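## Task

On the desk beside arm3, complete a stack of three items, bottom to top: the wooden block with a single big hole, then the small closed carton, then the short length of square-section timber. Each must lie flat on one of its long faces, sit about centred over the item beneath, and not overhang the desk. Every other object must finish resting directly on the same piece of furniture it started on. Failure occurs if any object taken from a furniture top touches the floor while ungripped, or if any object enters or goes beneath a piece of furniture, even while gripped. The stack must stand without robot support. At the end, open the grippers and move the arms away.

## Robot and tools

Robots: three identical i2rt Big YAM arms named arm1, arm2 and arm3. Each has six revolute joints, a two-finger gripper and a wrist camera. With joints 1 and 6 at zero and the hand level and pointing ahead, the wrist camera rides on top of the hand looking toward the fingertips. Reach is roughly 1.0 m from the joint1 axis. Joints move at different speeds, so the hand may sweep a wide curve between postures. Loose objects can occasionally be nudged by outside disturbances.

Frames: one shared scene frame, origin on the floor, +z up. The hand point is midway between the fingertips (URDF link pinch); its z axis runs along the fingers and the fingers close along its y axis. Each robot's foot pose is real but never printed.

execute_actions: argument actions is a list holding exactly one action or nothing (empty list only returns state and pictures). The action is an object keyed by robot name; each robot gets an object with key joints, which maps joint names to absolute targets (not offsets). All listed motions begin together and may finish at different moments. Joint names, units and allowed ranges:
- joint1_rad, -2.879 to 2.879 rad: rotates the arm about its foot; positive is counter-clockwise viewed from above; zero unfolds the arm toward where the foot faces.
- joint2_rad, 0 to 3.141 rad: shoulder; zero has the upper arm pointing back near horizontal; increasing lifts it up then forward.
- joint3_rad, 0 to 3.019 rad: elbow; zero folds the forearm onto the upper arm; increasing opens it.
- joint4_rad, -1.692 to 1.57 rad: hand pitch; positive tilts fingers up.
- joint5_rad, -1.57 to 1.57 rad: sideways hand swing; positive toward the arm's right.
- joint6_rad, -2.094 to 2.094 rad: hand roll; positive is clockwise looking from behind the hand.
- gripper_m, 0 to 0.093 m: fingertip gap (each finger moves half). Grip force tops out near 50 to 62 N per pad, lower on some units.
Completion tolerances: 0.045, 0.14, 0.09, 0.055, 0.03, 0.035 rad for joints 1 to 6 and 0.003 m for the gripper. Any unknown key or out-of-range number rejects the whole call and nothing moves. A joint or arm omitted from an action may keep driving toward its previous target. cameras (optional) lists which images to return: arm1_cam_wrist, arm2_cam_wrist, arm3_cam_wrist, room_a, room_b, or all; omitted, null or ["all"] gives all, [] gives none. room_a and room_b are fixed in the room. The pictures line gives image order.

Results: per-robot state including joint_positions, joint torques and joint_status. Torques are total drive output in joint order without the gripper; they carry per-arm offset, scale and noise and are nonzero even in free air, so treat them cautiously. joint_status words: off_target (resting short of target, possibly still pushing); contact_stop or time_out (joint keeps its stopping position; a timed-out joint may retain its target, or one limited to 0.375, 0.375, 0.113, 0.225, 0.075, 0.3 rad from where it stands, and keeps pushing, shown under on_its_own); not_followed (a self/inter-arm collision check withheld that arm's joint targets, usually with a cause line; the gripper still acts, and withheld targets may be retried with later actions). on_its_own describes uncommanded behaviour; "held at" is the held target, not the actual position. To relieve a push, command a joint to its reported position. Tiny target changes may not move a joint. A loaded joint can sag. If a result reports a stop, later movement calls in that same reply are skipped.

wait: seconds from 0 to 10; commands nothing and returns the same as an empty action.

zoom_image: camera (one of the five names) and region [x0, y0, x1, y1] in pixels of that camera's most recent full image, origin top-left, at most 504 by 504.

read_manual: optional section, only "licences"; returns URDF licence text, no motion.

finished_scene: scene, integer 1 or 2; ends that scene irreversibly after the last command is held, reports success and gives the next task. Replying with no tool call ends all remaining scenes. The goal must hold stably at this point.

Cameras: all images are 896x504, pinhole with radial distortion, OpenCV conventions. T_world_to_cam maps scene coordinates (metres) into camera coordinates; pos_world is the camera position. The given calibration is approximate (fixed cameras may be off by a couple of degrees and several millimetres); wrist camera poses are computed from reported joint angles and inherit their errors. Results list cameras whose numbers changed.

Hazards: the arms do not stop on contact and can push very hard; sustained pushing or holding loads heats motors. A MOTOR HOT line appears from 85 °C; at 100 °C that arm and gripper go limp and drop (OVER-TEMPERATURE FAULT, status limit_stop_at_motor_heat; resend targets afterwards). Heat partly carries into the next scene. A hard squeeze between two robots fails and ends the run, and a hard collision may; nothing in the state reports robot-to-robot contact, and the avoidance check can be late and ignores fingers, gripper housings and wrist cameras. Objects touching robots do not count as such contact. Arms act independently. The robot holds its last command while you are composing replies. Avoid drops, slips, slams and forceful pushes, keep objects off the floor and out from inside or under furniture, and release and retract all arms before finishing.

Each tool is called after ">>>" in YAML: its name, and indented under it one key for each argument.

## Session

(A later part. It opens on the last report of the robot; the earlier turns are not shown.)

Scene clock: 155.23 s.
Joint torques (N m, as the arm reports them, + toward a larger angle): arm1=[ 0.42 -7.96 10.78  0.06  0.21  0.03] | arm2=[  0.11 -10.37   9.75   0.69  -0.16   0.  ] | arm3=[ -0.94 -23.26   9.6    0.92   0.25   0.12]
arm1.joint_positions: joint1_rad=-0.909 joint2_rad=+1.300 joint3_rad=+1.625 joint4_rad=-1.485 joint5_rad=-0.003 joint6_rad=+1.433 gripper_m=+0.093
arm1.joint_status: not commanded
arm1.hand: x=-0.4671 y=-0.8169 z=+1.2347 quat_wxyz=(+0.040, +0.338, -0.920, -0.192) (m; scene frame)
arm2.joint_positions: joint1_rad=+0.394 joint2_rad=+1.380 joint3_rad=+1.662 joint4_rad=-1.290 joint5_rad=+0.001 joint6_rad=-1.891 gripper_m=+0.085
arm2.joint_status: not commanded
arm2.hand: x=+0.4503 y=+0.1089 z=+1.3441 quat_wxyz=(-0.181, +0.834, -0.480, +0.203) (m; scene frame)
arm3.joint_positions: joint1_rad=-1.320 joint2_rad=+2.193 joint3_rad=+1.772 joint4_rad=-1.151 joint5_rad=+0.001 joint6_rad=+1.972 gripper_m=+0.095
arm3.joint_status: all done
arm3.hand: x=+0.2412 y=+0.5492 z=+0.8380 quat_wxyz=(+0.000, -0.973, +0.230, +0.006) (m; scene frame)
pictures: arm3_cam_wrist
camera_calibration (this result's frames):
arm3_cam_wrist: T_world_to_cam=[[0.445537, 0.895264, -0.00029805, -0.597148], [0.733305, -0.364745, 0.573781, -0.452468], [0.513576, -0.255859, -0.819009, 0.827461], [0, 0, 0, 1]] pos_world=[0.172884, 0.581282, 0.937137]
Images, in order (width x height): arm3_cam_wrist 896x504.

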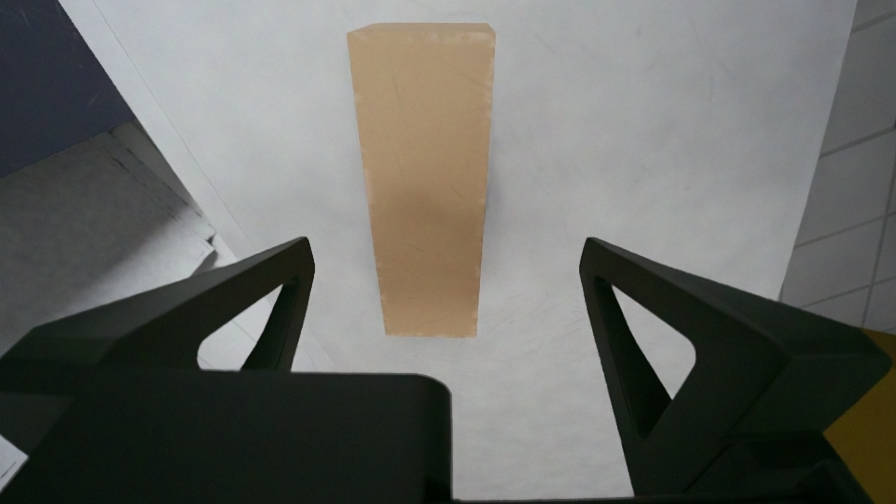

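>>> execute_actions:
  actions:
    - {"arm3":{"joints":{"joint2_rad":2.278,"joint4_rad":-1.053}}}
  cameras: ["arm3_cam_wrist"]

Scene clock: 158.37 s.
Joint torques (N m, as the arm reports them, + toward a larger angle): arm1=[ 0.39 -8.03 10.78  0.05  0.22  0.03] | arm2=[  0.11 -10.39   9.76   0.69  -0.16   0.  ] | arm3=[ -0.83 -24.03   9.29   1.18   0.25   0.13]
arm1.joint_positions: joint1_rad=-0.909 joint2_rad=+1.300 joint3_rad=+1.625 joint4_rad=-1.485 joint5_rad=-0.003 joint6_rad=+1.433 gripper_m=+0.093
arm1.joint_status: not commanded
arm1.hand: x=-0.4671 y=-0.8169 z=+1.2347 quat_wxyz=(+0.040, +0.338, -0.920, -0.192) (m; scene frame)
arm2.joint_positions: joint1_rad=+0.394 joint2_rad=+1.380 joint3_rad=+1.662 joint4_rad=-1.290 joint5_rad=+0.001 joint6_rad=-1.891 gripper_m=+0.085
arm2.joint_status: not commanded
arm2.hand: x=+0.4503 y=+0.1089 z=+1.3441 quat_wxyz=(-0.181, +0.834, -0.480, +0.203) (m; scene frame)
arm3.joint_positions: joint1_rad=-1.320 joint2_rad=+2.283 joint3_rad=+1.772 joint4_rad=-1.070 joint5_rad=+0.001 joint6_rad=+1.972 gripper_m=+0.095
arm3.joint_status: all done
arm3.hand: x=+0.2402 y=+0.5440 z=+0.7814 quat_wxyz=(+0.004, -0.973, +0.230, +0.007) (m; scene frame)
pictures: arm3_cam_wrist
camera_calibration (this result's frames):
arm3_cam_wrist: T_world_to_cam=[[0.445965, 0.895013, 0.00813021, -0.598629], [0.732804, -0.370325, 0.57084, -0.415751], [0.51392, -0.248617, -0.821021, 0.777806], [0, 0, 0, 1]] pos_world=[0.171901, 0.575194, 0.880789]
Images, in order (width x height): arm3_cam_wrist 896x504.

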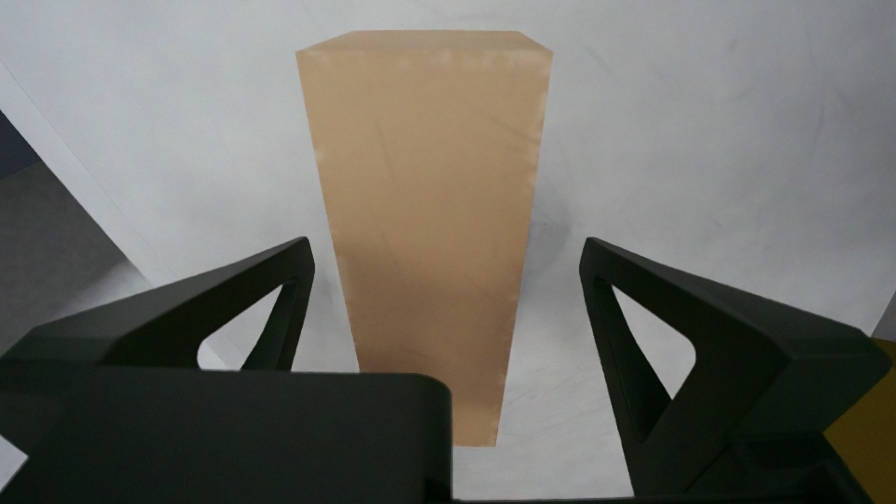

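>>> execute_actions:
  actions:
    - {"arm3":{"joints":{"gripper_m":0.036}}}
  cameras: ["arm3_cam_wrist"]

Scene clock: 159.97 s.
Joint torques (N m, as the arm reports them, + toward a larger angle): arm1=[ 0.44 -7.92 10.8   0.06  0.22  0.04] | arm2=[  0.14 -10.34   9.75   0.68  -0.16   0.  ] | arm3=[ -0.83 -24.07   9.32   1.08   0.26   0.12]
arm1.joint_positions: joint1_rad=-0.909 joint2_rad=+1.300 joint3_rad=+1.625 joint4_rad=-1.485 joint5_rad=-0.003 joint6_rad=+1.433 gripper_m=+0.093
arm1.joint_status: not commanded
arm1.hand: x=-0.4671 y=-0.8169 z=+1.2347 quat_wxyz=(+0.040, +0.338, -0.920, -0.192) (m; scene frame)
arm2.joint_positions: joint1_rad=+0.394 joint2_rad=+1.380 joint3_rad=+1.662 joint4_rad=-1.290 joint5_rad=+0.001 joint6_rad=-1.891 gripper_m=+0.085
arm2.joint_status: not commanded
arm2.hand: x=+0.4503 y=+0.1089 z=+1.3441 quat_wxyz=(-0.181, +0.834, -0.480, +0.203) (m; scene frame)
arm3.joint_positions: joint1_rad=-1.320 joint2_rad=+2.283 joint3_rad=+1.772 joint4_rad=-1.069 joint5_rad=+0.000 joint6_rad=+1.973 gripper_m=+0.045
arm3.joint_status: gripper_m off_target (ended at +0.045, target +0.036)
arm3.hand: x=+0.2402 y=+0.5435 z=+0.7814 quat_wxyz=(+0.004, -0.973, +0.230, +0.006) (m; scene frame)
pictures: arm3_cam_wrist
camera_calibration (this result's frames):
arm3_cam_wrist: T_world_to_cam=[[0.446972, 0.894524, 0.00650619, -0.59693], [0.732244, -0.370043, 0.571741, -0.416672], [0.513844, -0.250788, -0.820408, 0.778385], [0, 0, 0, 1]] pos_world=[0.171948, 0.574991, 0.880706]
Images, in order (width x height): arm3_cam_wrist 896x504.

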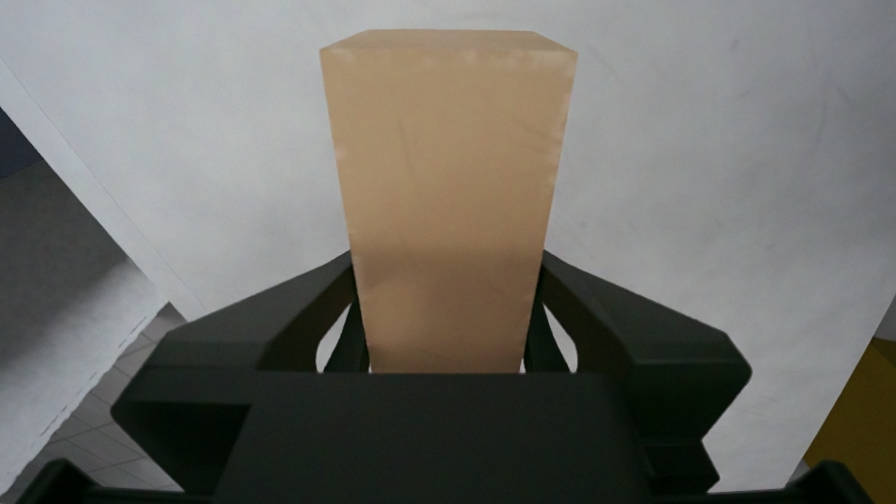

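>>> execute_actions:
  actions:
    - {"arm3":{"joints":{"joint1_rad":2.237,"joint2_rad":1.745,"joint3_rad":1.225,"joint4_rad":-1.01,"joint6_rad":1.008}}}
  cameras: ["arm3_cam_wrist","room_a"]

Scene clock: 170.00 s.
Joint torques (N m, as the arm reports them, + toward a larger angle): arm1=[ 0.46 -7.99 10.8   0.07  0.21  0.03] | arm2=[  0.15 -10.34   9.76   0.69  -0.16   0.  ] | arm3=[ -1.03 -16.31   6.86   0.84   0.27  -0.13]
arm1.joint_positions: joint1_rad=-0.909 joint2_rad=+1.300 joint3_rad=+1.625 joint4_rad=-1.485 joint5_rad=-0.003 joint6_rad=+1.433 gripper_m=+0.093
arm1.joint_status: not commanded
arm1.hand: x=-0.4671 y=-0.8169 z=+1.2347 quat_wxyz=(+0.040, +0.338, -0.920, -0.192) (m; scene frame)
arm2.joint_positions: joint1_rad=+0.394 joint2_rad=+1.380 joint3_rad=+1.662 joint4_rad=-1.290 joint5_rad=+0.001 joint6_rad=-1.891 gripper_m=+0.085
arm2.joint_status: not commanded
arm2.hand: x=+0.4503 y=+0.1089 z=+1.3441 quat_wxyz=(-0.181, +0.834, -0.480, +0.203) (m; scene frame)
arm3.joint_positions: joint1_rad=+2.243 joint2_rad=+1.753 joint3_rad=+1.228 joint4_rad=-1.016 joint5_rad=-0.001 joint6_rad=+1.019 gripper_m=+0.046
arm3.joint_status: all done
arm3.hand: x=+0.1093 y=+1.6577 z=+0.8976 quat_wxyz=(+0.003, +0.440, -0.898, -0.018) (m; scene frame)
pictures: arm3_cam_wrist, room_a
camera_calibration (this result's frames):
arm3_cam_wrist: T_world_to_cam=[[0.790424, -0.611686, -0.0327069, 0.958649], [-0.485856, -0.658554, 0.574675, 0.633795], [-0.37306, -0.438346, -0.817728, 1.62589], [0, 0, 0, 1]] pos_world=[0.156748, 1.71648, 0.996666]
Images, in order (width x height): arm3_cam_wrist 896x504, room_a 896x504.

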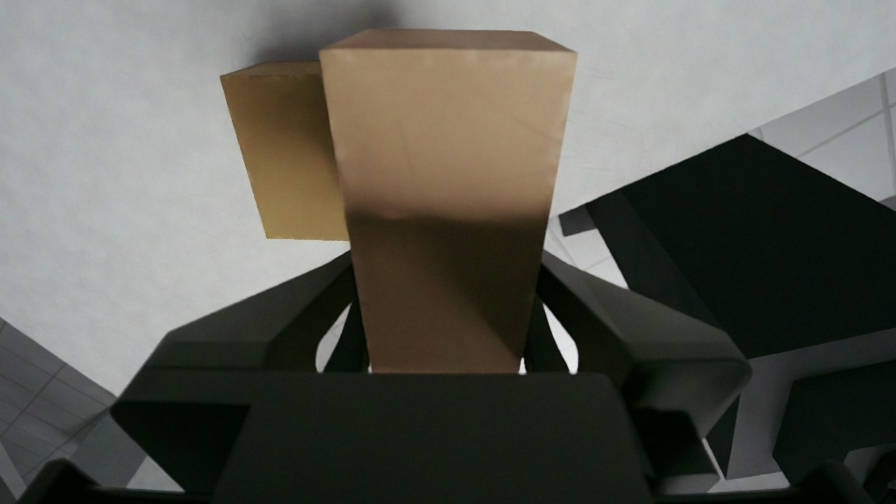

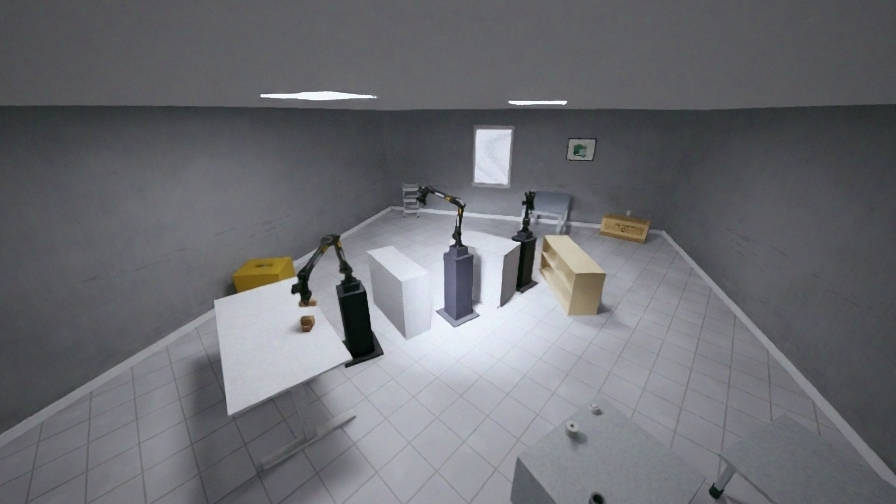

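>>> zoom_image:
  camera: "arm3_cam_wrist"
  region: [200, 40, 380, 260]

Region (200, 40, 380, 260) of arm3_cam_wrist's 896x504 image, scaled by 2.291, with more detail than that image has; it fills the left 412 columns of this view, and the rest is white.

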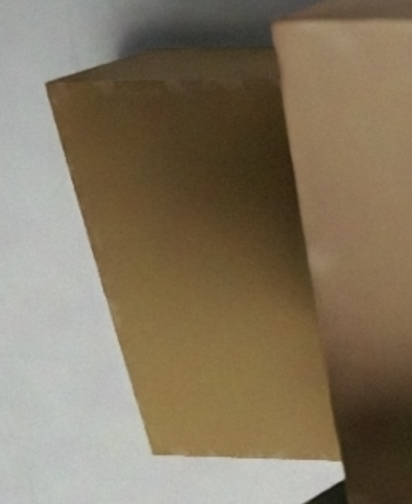

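>>> execute_actions:
  actions:
    - {"arm3":{"joints":{"joint1_rad":2.312,"joint2_rad":1.94,"joint3_rad":1.478,"joint6_rad":1.117}}}
  cameras: ["arm3_cam_wrist","room_a"]

Scene clock: 178.33 s.
Joint torques (N m, as the arm reports them, + toward a larger angle): arm1=[ 0.45 -8.13 10.82  0.07  0.21  0.03] | arm2=[  0.1  -10.36   9.76   0.69  -0.16   0.  ] | arm3=[ -1.17 -20.61  10.79   0.83   0.28   0.13]
arm1.joint_positions: joint1_rad=-0.909 joint2_rad=+1.300 joint3_rad=+1.625 joint4_rad=-1.485 joint5_rad=-0.003 joint6_rad=+1.433 gripper_m=+0.093
arm1.joint_status: not commanded
arm1.hand: x=-0.4671 y=-0.8169 z=+1.2347 quat_wxyz=(+0.040, +0.338, -0.920, -0.192) (m; scene frame)
arm2.joint_positions: joint1_rad=+0.394 joint2_rad=+1.380 joint3_rad=+1.662 joint4_rad=-1.290 joint5_rad=+0.001 joint6_rad=-1.891 gripper_m=+0.085
arm2.joint_status: not commanded
arm2.hand: x=+0.4503 y=+0.1089 z=+1.3441 quat_wxyz=(-0.181, +0.834, -0.480, +0.203) (m; scene frame)
arm3.joint_positions: joint1_rad=+2.319 joint2_rad=+1.956 joint3_rad=+1.425 joint4_rad=-1.016 joint5_rad=-0.001 joint6_rad=+1.104 gripper_m=+0.046
arm3.joint_status: all done
arm3.hand: x=+0.0459 y=+1.7044 z=+0.8619 quat_wxyz=(+0.005, +0.435, -0.900, -0.015) (m; scene frame)
pictures: arm3_cam_wrist, room_a
camera_calibration (this result's frames):
arm3_cam_wrist: T_world_to_cam=[[0.78461, -0.619306, -0.029099, 1.04639], [-0.49199, -0.650499, 0.578616, 0.637473], [-0.377269, -0.439672, -0.815081, 1.59368], [0, 0, 0, 1]] pos_world=[0.0938705, 1.76341, 0.960575]
Images, in order (width x height): arm3_cam_wrist 896x504, room_a 896x504.

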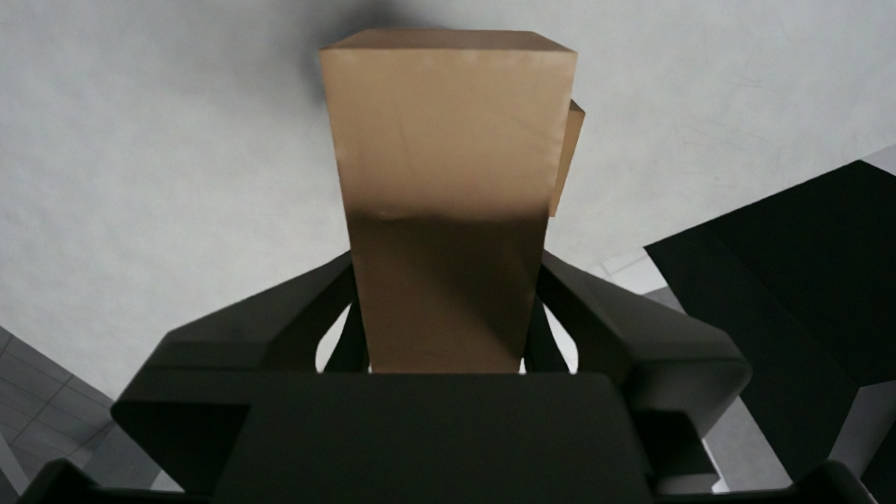

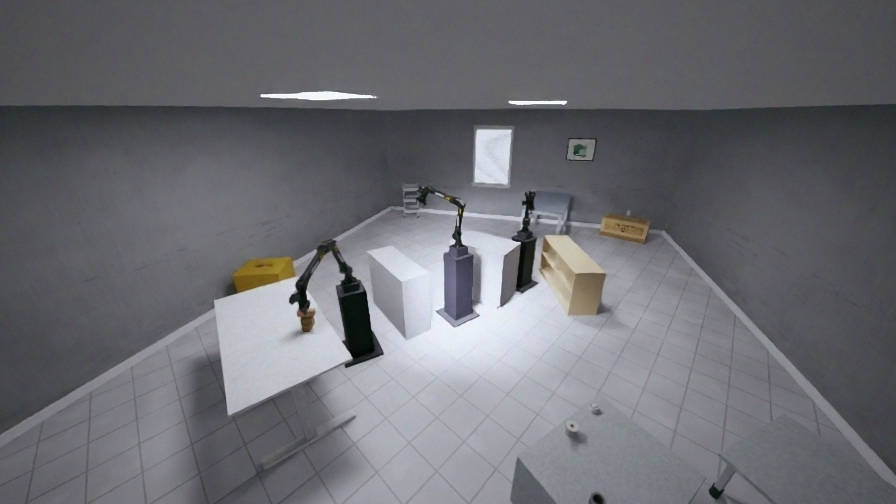

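>>> execute_actions:
  actions:
    - {"arm3":{"joints":{"joint2_rad":1.99}}}
  cameras: ["arm3_cam_wrist","room_a","room_b"]

>>> zoom_image:
  camera: "room_a"
  region: [280, 290, 340, 345]

Scene clock: 183.60 s.
Joint torques (N m, as the arm reports them, + toward a larger angle): arm1=[ 0.37 -7.92 10.79  0.06  0.21  0.03] | arm2=[  0.14 -10.38   9.77   0.68  -0.16   0.  ] | arm3=[ -1.24 -19.31  10.46   0.76   0.27   0.13]
arm1.joint_positions: joint1_rad=-0.909 joint2_rad=+1.300 joint3_rad=+1.625 joint4_rad=-1.485 joint5_rad=-0.003 joint6_rad=+1.433 gripper_m=+0.093
arm1.joint_status: not commanded
arm1.hand: x=-0.4671 y=-0.8169 z=+1.2347 quat_wxyz=(+0.040, +0.338, -0.920, -0.192) (m; scene frame)
arm2.joint_positions: joint1_rad=+0.394 joint2_rad=+1.380 joint3_rad=+1.662 joint4_rad=-1.290 joint5_rad=+0.001 joint6_rad=-1.891 gripper_m=+0.085
arm2.joint_status: not commanded
arm2.hand: x=+0.4503 y=+0.1089 z=+1.3441 quat_wxyz=(-0.181, +0.834, -0.480, +0.203) (m; scene frame)
arm3.joint_positions: joint1_rad=+2.319 joint2_rad=+1.989 joint3_rad=+1.428 joint4_rad=-1.016 joint5_rad=-0.001 joint6_rad=+1.104 gripper_m=+0.046
arm3.joint_status: all done
arm3.hand: x=+0.0470 y=+1.7017 z=+0.8445 quat_wxyz=(+0.005, +0.435, -0.900, +0.000) (m; scene frame)
pictures: arm3_cam_wrist, room_a, room_b
camera_calibration (this result's frames):
arm3_cam_wrist: T_world_to_cam=[[0.784751, -0.61981, -0.00118887, 1.02057], [-0.499741, -0.633862, 0.59032, 0.608431], [-0.36664, -0.46266, -0.807168, 1.61066], [0, 0, 0, 1]] pos_world=[0.0936965, 1.76341, 0.942121]
Images, in order (width x height): arm3_cam_wrist 896x504, room_a 896x504, room_b 896x504.

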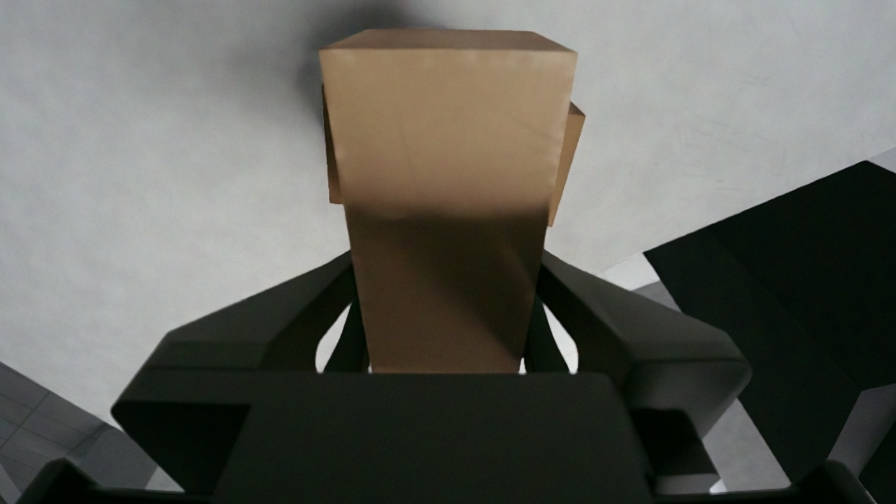

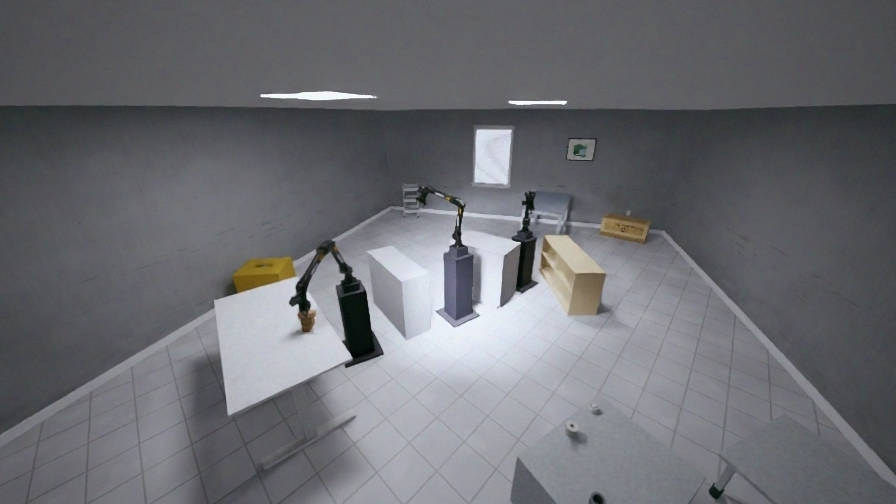

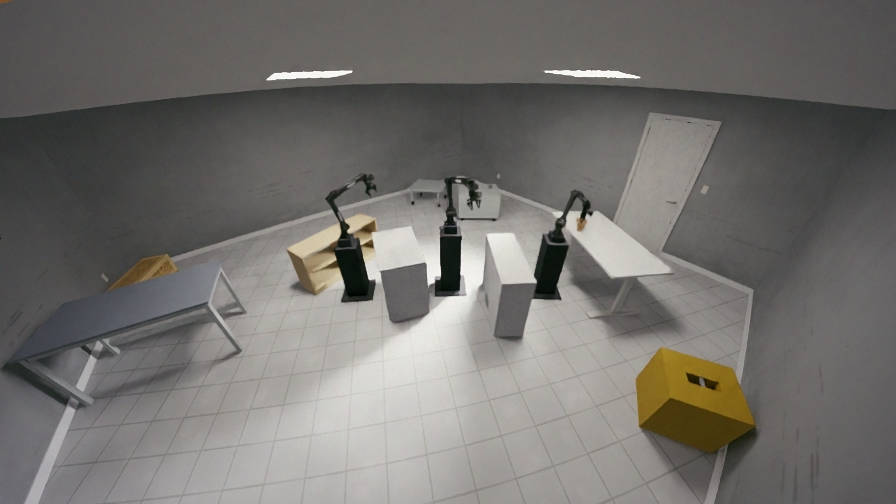

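Region (280, 290, 340, 345) of room_a's 896x504 image, scaled by 8.400, with more detail than that image has; it fills the top 462 rows of this view, and the rest is white.

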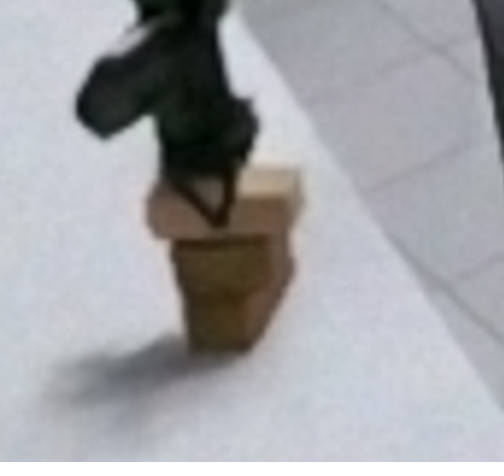

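>>> execute_actions:
  actions:
    - {"arm3":{"joints":{"gripper_m":0.09}}}
  cameras: ["arm3_cam_wrist"]

Scene clock: 187.97 s.
Joint torques (N m, as the arm reports them, + toward a larger angle): arm1=[ 0.37 -8.05 10.8   0.07  0.21  0.03] | arm2=[  0.15 -10.33   9.75   0.68  -0.16   0.  ] | arm3=[ -1.21 -19.16  10.39   0.75   0.27   0.13]
arm1.joint_positions: joint1_rad=-0.909 joint2_rad=+1.300 joint3_rad=+1.625 joint4_rad=-1.485 joint5_rad=-0.003 joint6_rad=+1.433 gripper_m=+0.093
arm1.joint_status: not commanded
arm1.hand: x=-0.4671 y=-0.8169 z=+1.2347 quat_wxyz=(+0.040, +0.338, -0.920, -0.192) (m; scene frame)
arm2.joint_positions: joint1_rad=+0.394 joint2_rad=+1.380 joint3_rad=+1.662 joint4_rad=-1.290 joint5_rad=+0.001 joint6_rad=-1.891 gripper_m=+0.085
arm2.joint_status: not commanded
arm2.hand: x=+0.4503 y=+0.1089 z=+1.3441 quat_wxyz=(-0.181, +0.834, -0.480, +0.203) (m; scene frame)
arm3.joint_positions: joint1_rad=+2.319 joint2_rad=+1.989 joint3_rad=+1.429 joint4_rad=-1.016 joint5_rad=-0.001 joint6_rad=+1.105 gripper_m=+0.090
arm3.joint_status: all done
arm3.hand: x=+0.0467 y=+1.7023 z=+0.8450 quat_wxyz=(+0.005, +0.435, -0.900, +0.000) (m; scene frame)
pictures: arm3_cam_wrist
camera_calibration (this result's frames):
arm3_cam_wrist: T_world_to_cam=[[0.784504, -0.620118, -0.00254741, 1.02286], [-0.499614, -0.634479, 0.589765, 0.609905], [-0.36734, -0.4614, -0.807571, 1.60948], [0, 0, 0, 1]] pos_world=[0.0935005, 1.76388, 0.942671]
Images, in order (width x height): arm3_cam_wrist 896x504.

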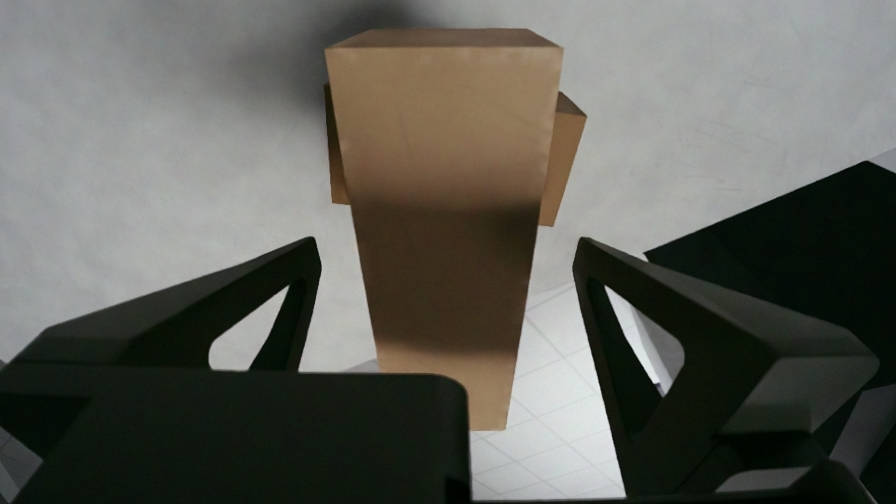

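>>> execute_actions:
  actions:
    - {"arm3":{"joints":{"joint2_rad":1.55}}}
  cameras: ["arm3_cam_wrist","room_a"]

Scene clock: 190.43 s.
Joint torques (N m, as the arm reports them, + toward a larger angle): arm1=[ 0.39 -7.92 10.79  0.07  0.21  0.03] | arm2=[  0.13 -10.36   9.76   0.69  -0.16   0.  ] | arm3=[ -1.3  -14.47  10.12   1.69   0.26   0.09]
arm1.joint_positions: joint1_rad=-0.909 joint2_rad=+1.300 joint3_rad=+1.625 joint4_rad=-1.485 joint5_rad=-0.003 joint6_rad=+1.433 gripper_m=+0.093
arm1.joint_status: not commanded
arm1.hand: x=-0.4671 y=-0.8169 z=+1.2347 quat_wxyz=(+0.040, +0.338, -0.920, -0.192) (m; scene frame)
arm2.joint_positions: joint1_rad=+0.394 joint2_rad=+1.380 joint3_rad=+1.662 joint4_rad=-1.290 joint5_rad=+0.001 joint6_rad=-1.891 gripper_m=+0.085
arm2.joint_status: not commanded
arm2.hand: x=+0.4503 y=+0.1089 z=+1.3441 quat_wxyz=(-0.181, +0.834, -0.480, +0.203) (m; scene frame)
arm3.joint_positions: joint1_rad=+2.319 joint2_rad=+1.552 joint3_rad=+1.458 joint4_rad=-1.016 joint5_rad=-0.001 joint6_rad=+1.105 gripper_m=+0.090
arm3.joint_status: all done
arm3.hand: x=+0.0444 y=+1.7129 z=+1.0993 quat_wxyz=(+0.001, +0.422, -0.876, -0.231) (m; scene frame)
pictures: arm3_cam_wrist, room_a
camera_calibration (this result's frames):
arm3_cam_wrist: T_world_to_cam=[[0.741401, -0.535904, -0.403895, 1.33078], [-0.40763, -0.837759, 0.363315, 1.05853], [-0.533069, -0.104722, -0.839566, 1.25044], [0, 0, 0, 1]] pos_world=[0.111414, 1.73091, 1.20274]
Images, in order (width x height): arm3_cam_wrist 896x504, room_a 896x504.

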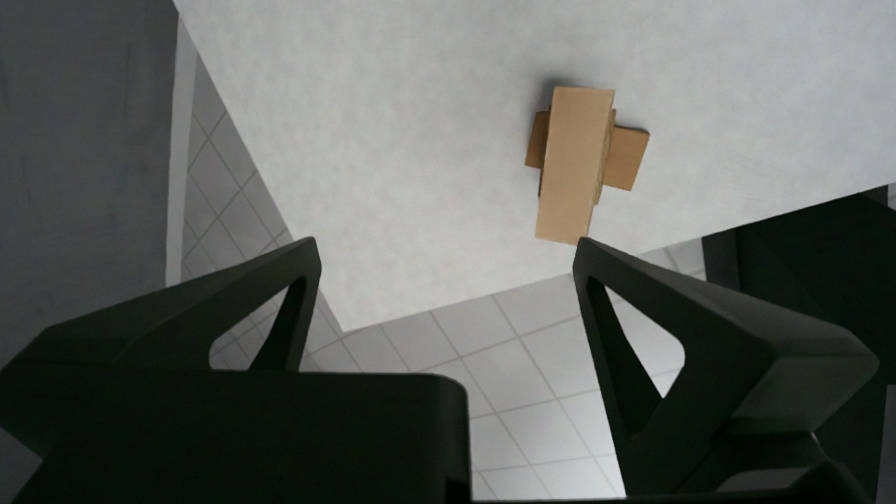

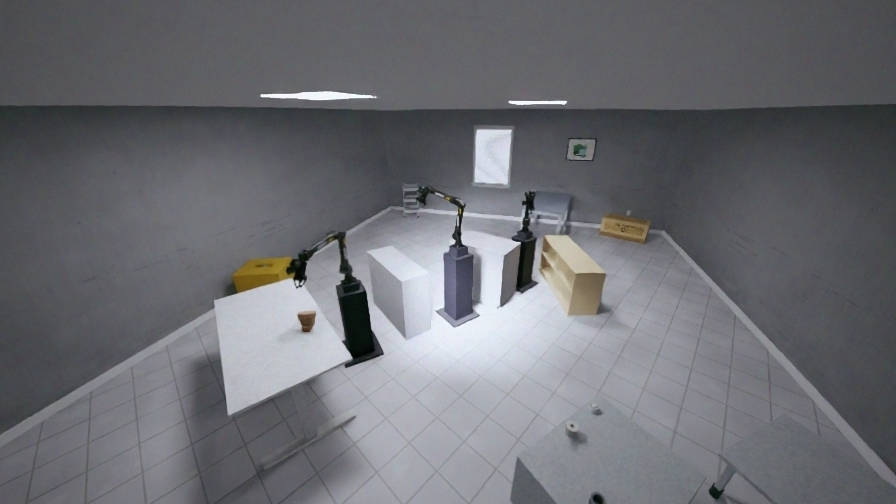

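>>> zoom_image:
  camera: "arm3_cam_wrist"
  region: [500, 70, 680, 260]

Region (500, 70, 680, 260) of arm3_cam_wrist's 896x504 image, scaled by 2.653, with more detail than that image has; it fills the left 477 columns of this view, and the rest is white.

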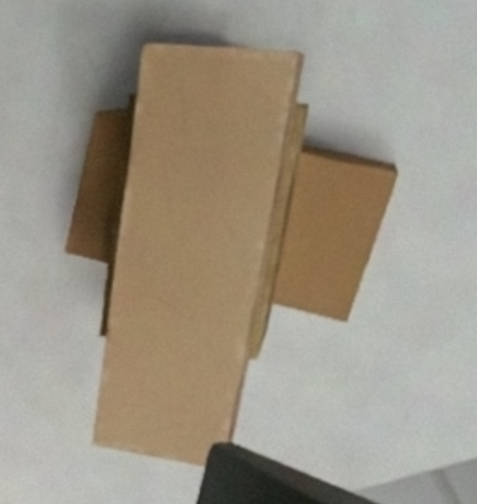

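>>> finished_scene:
  scene: 1

The scene is finished: the task was done.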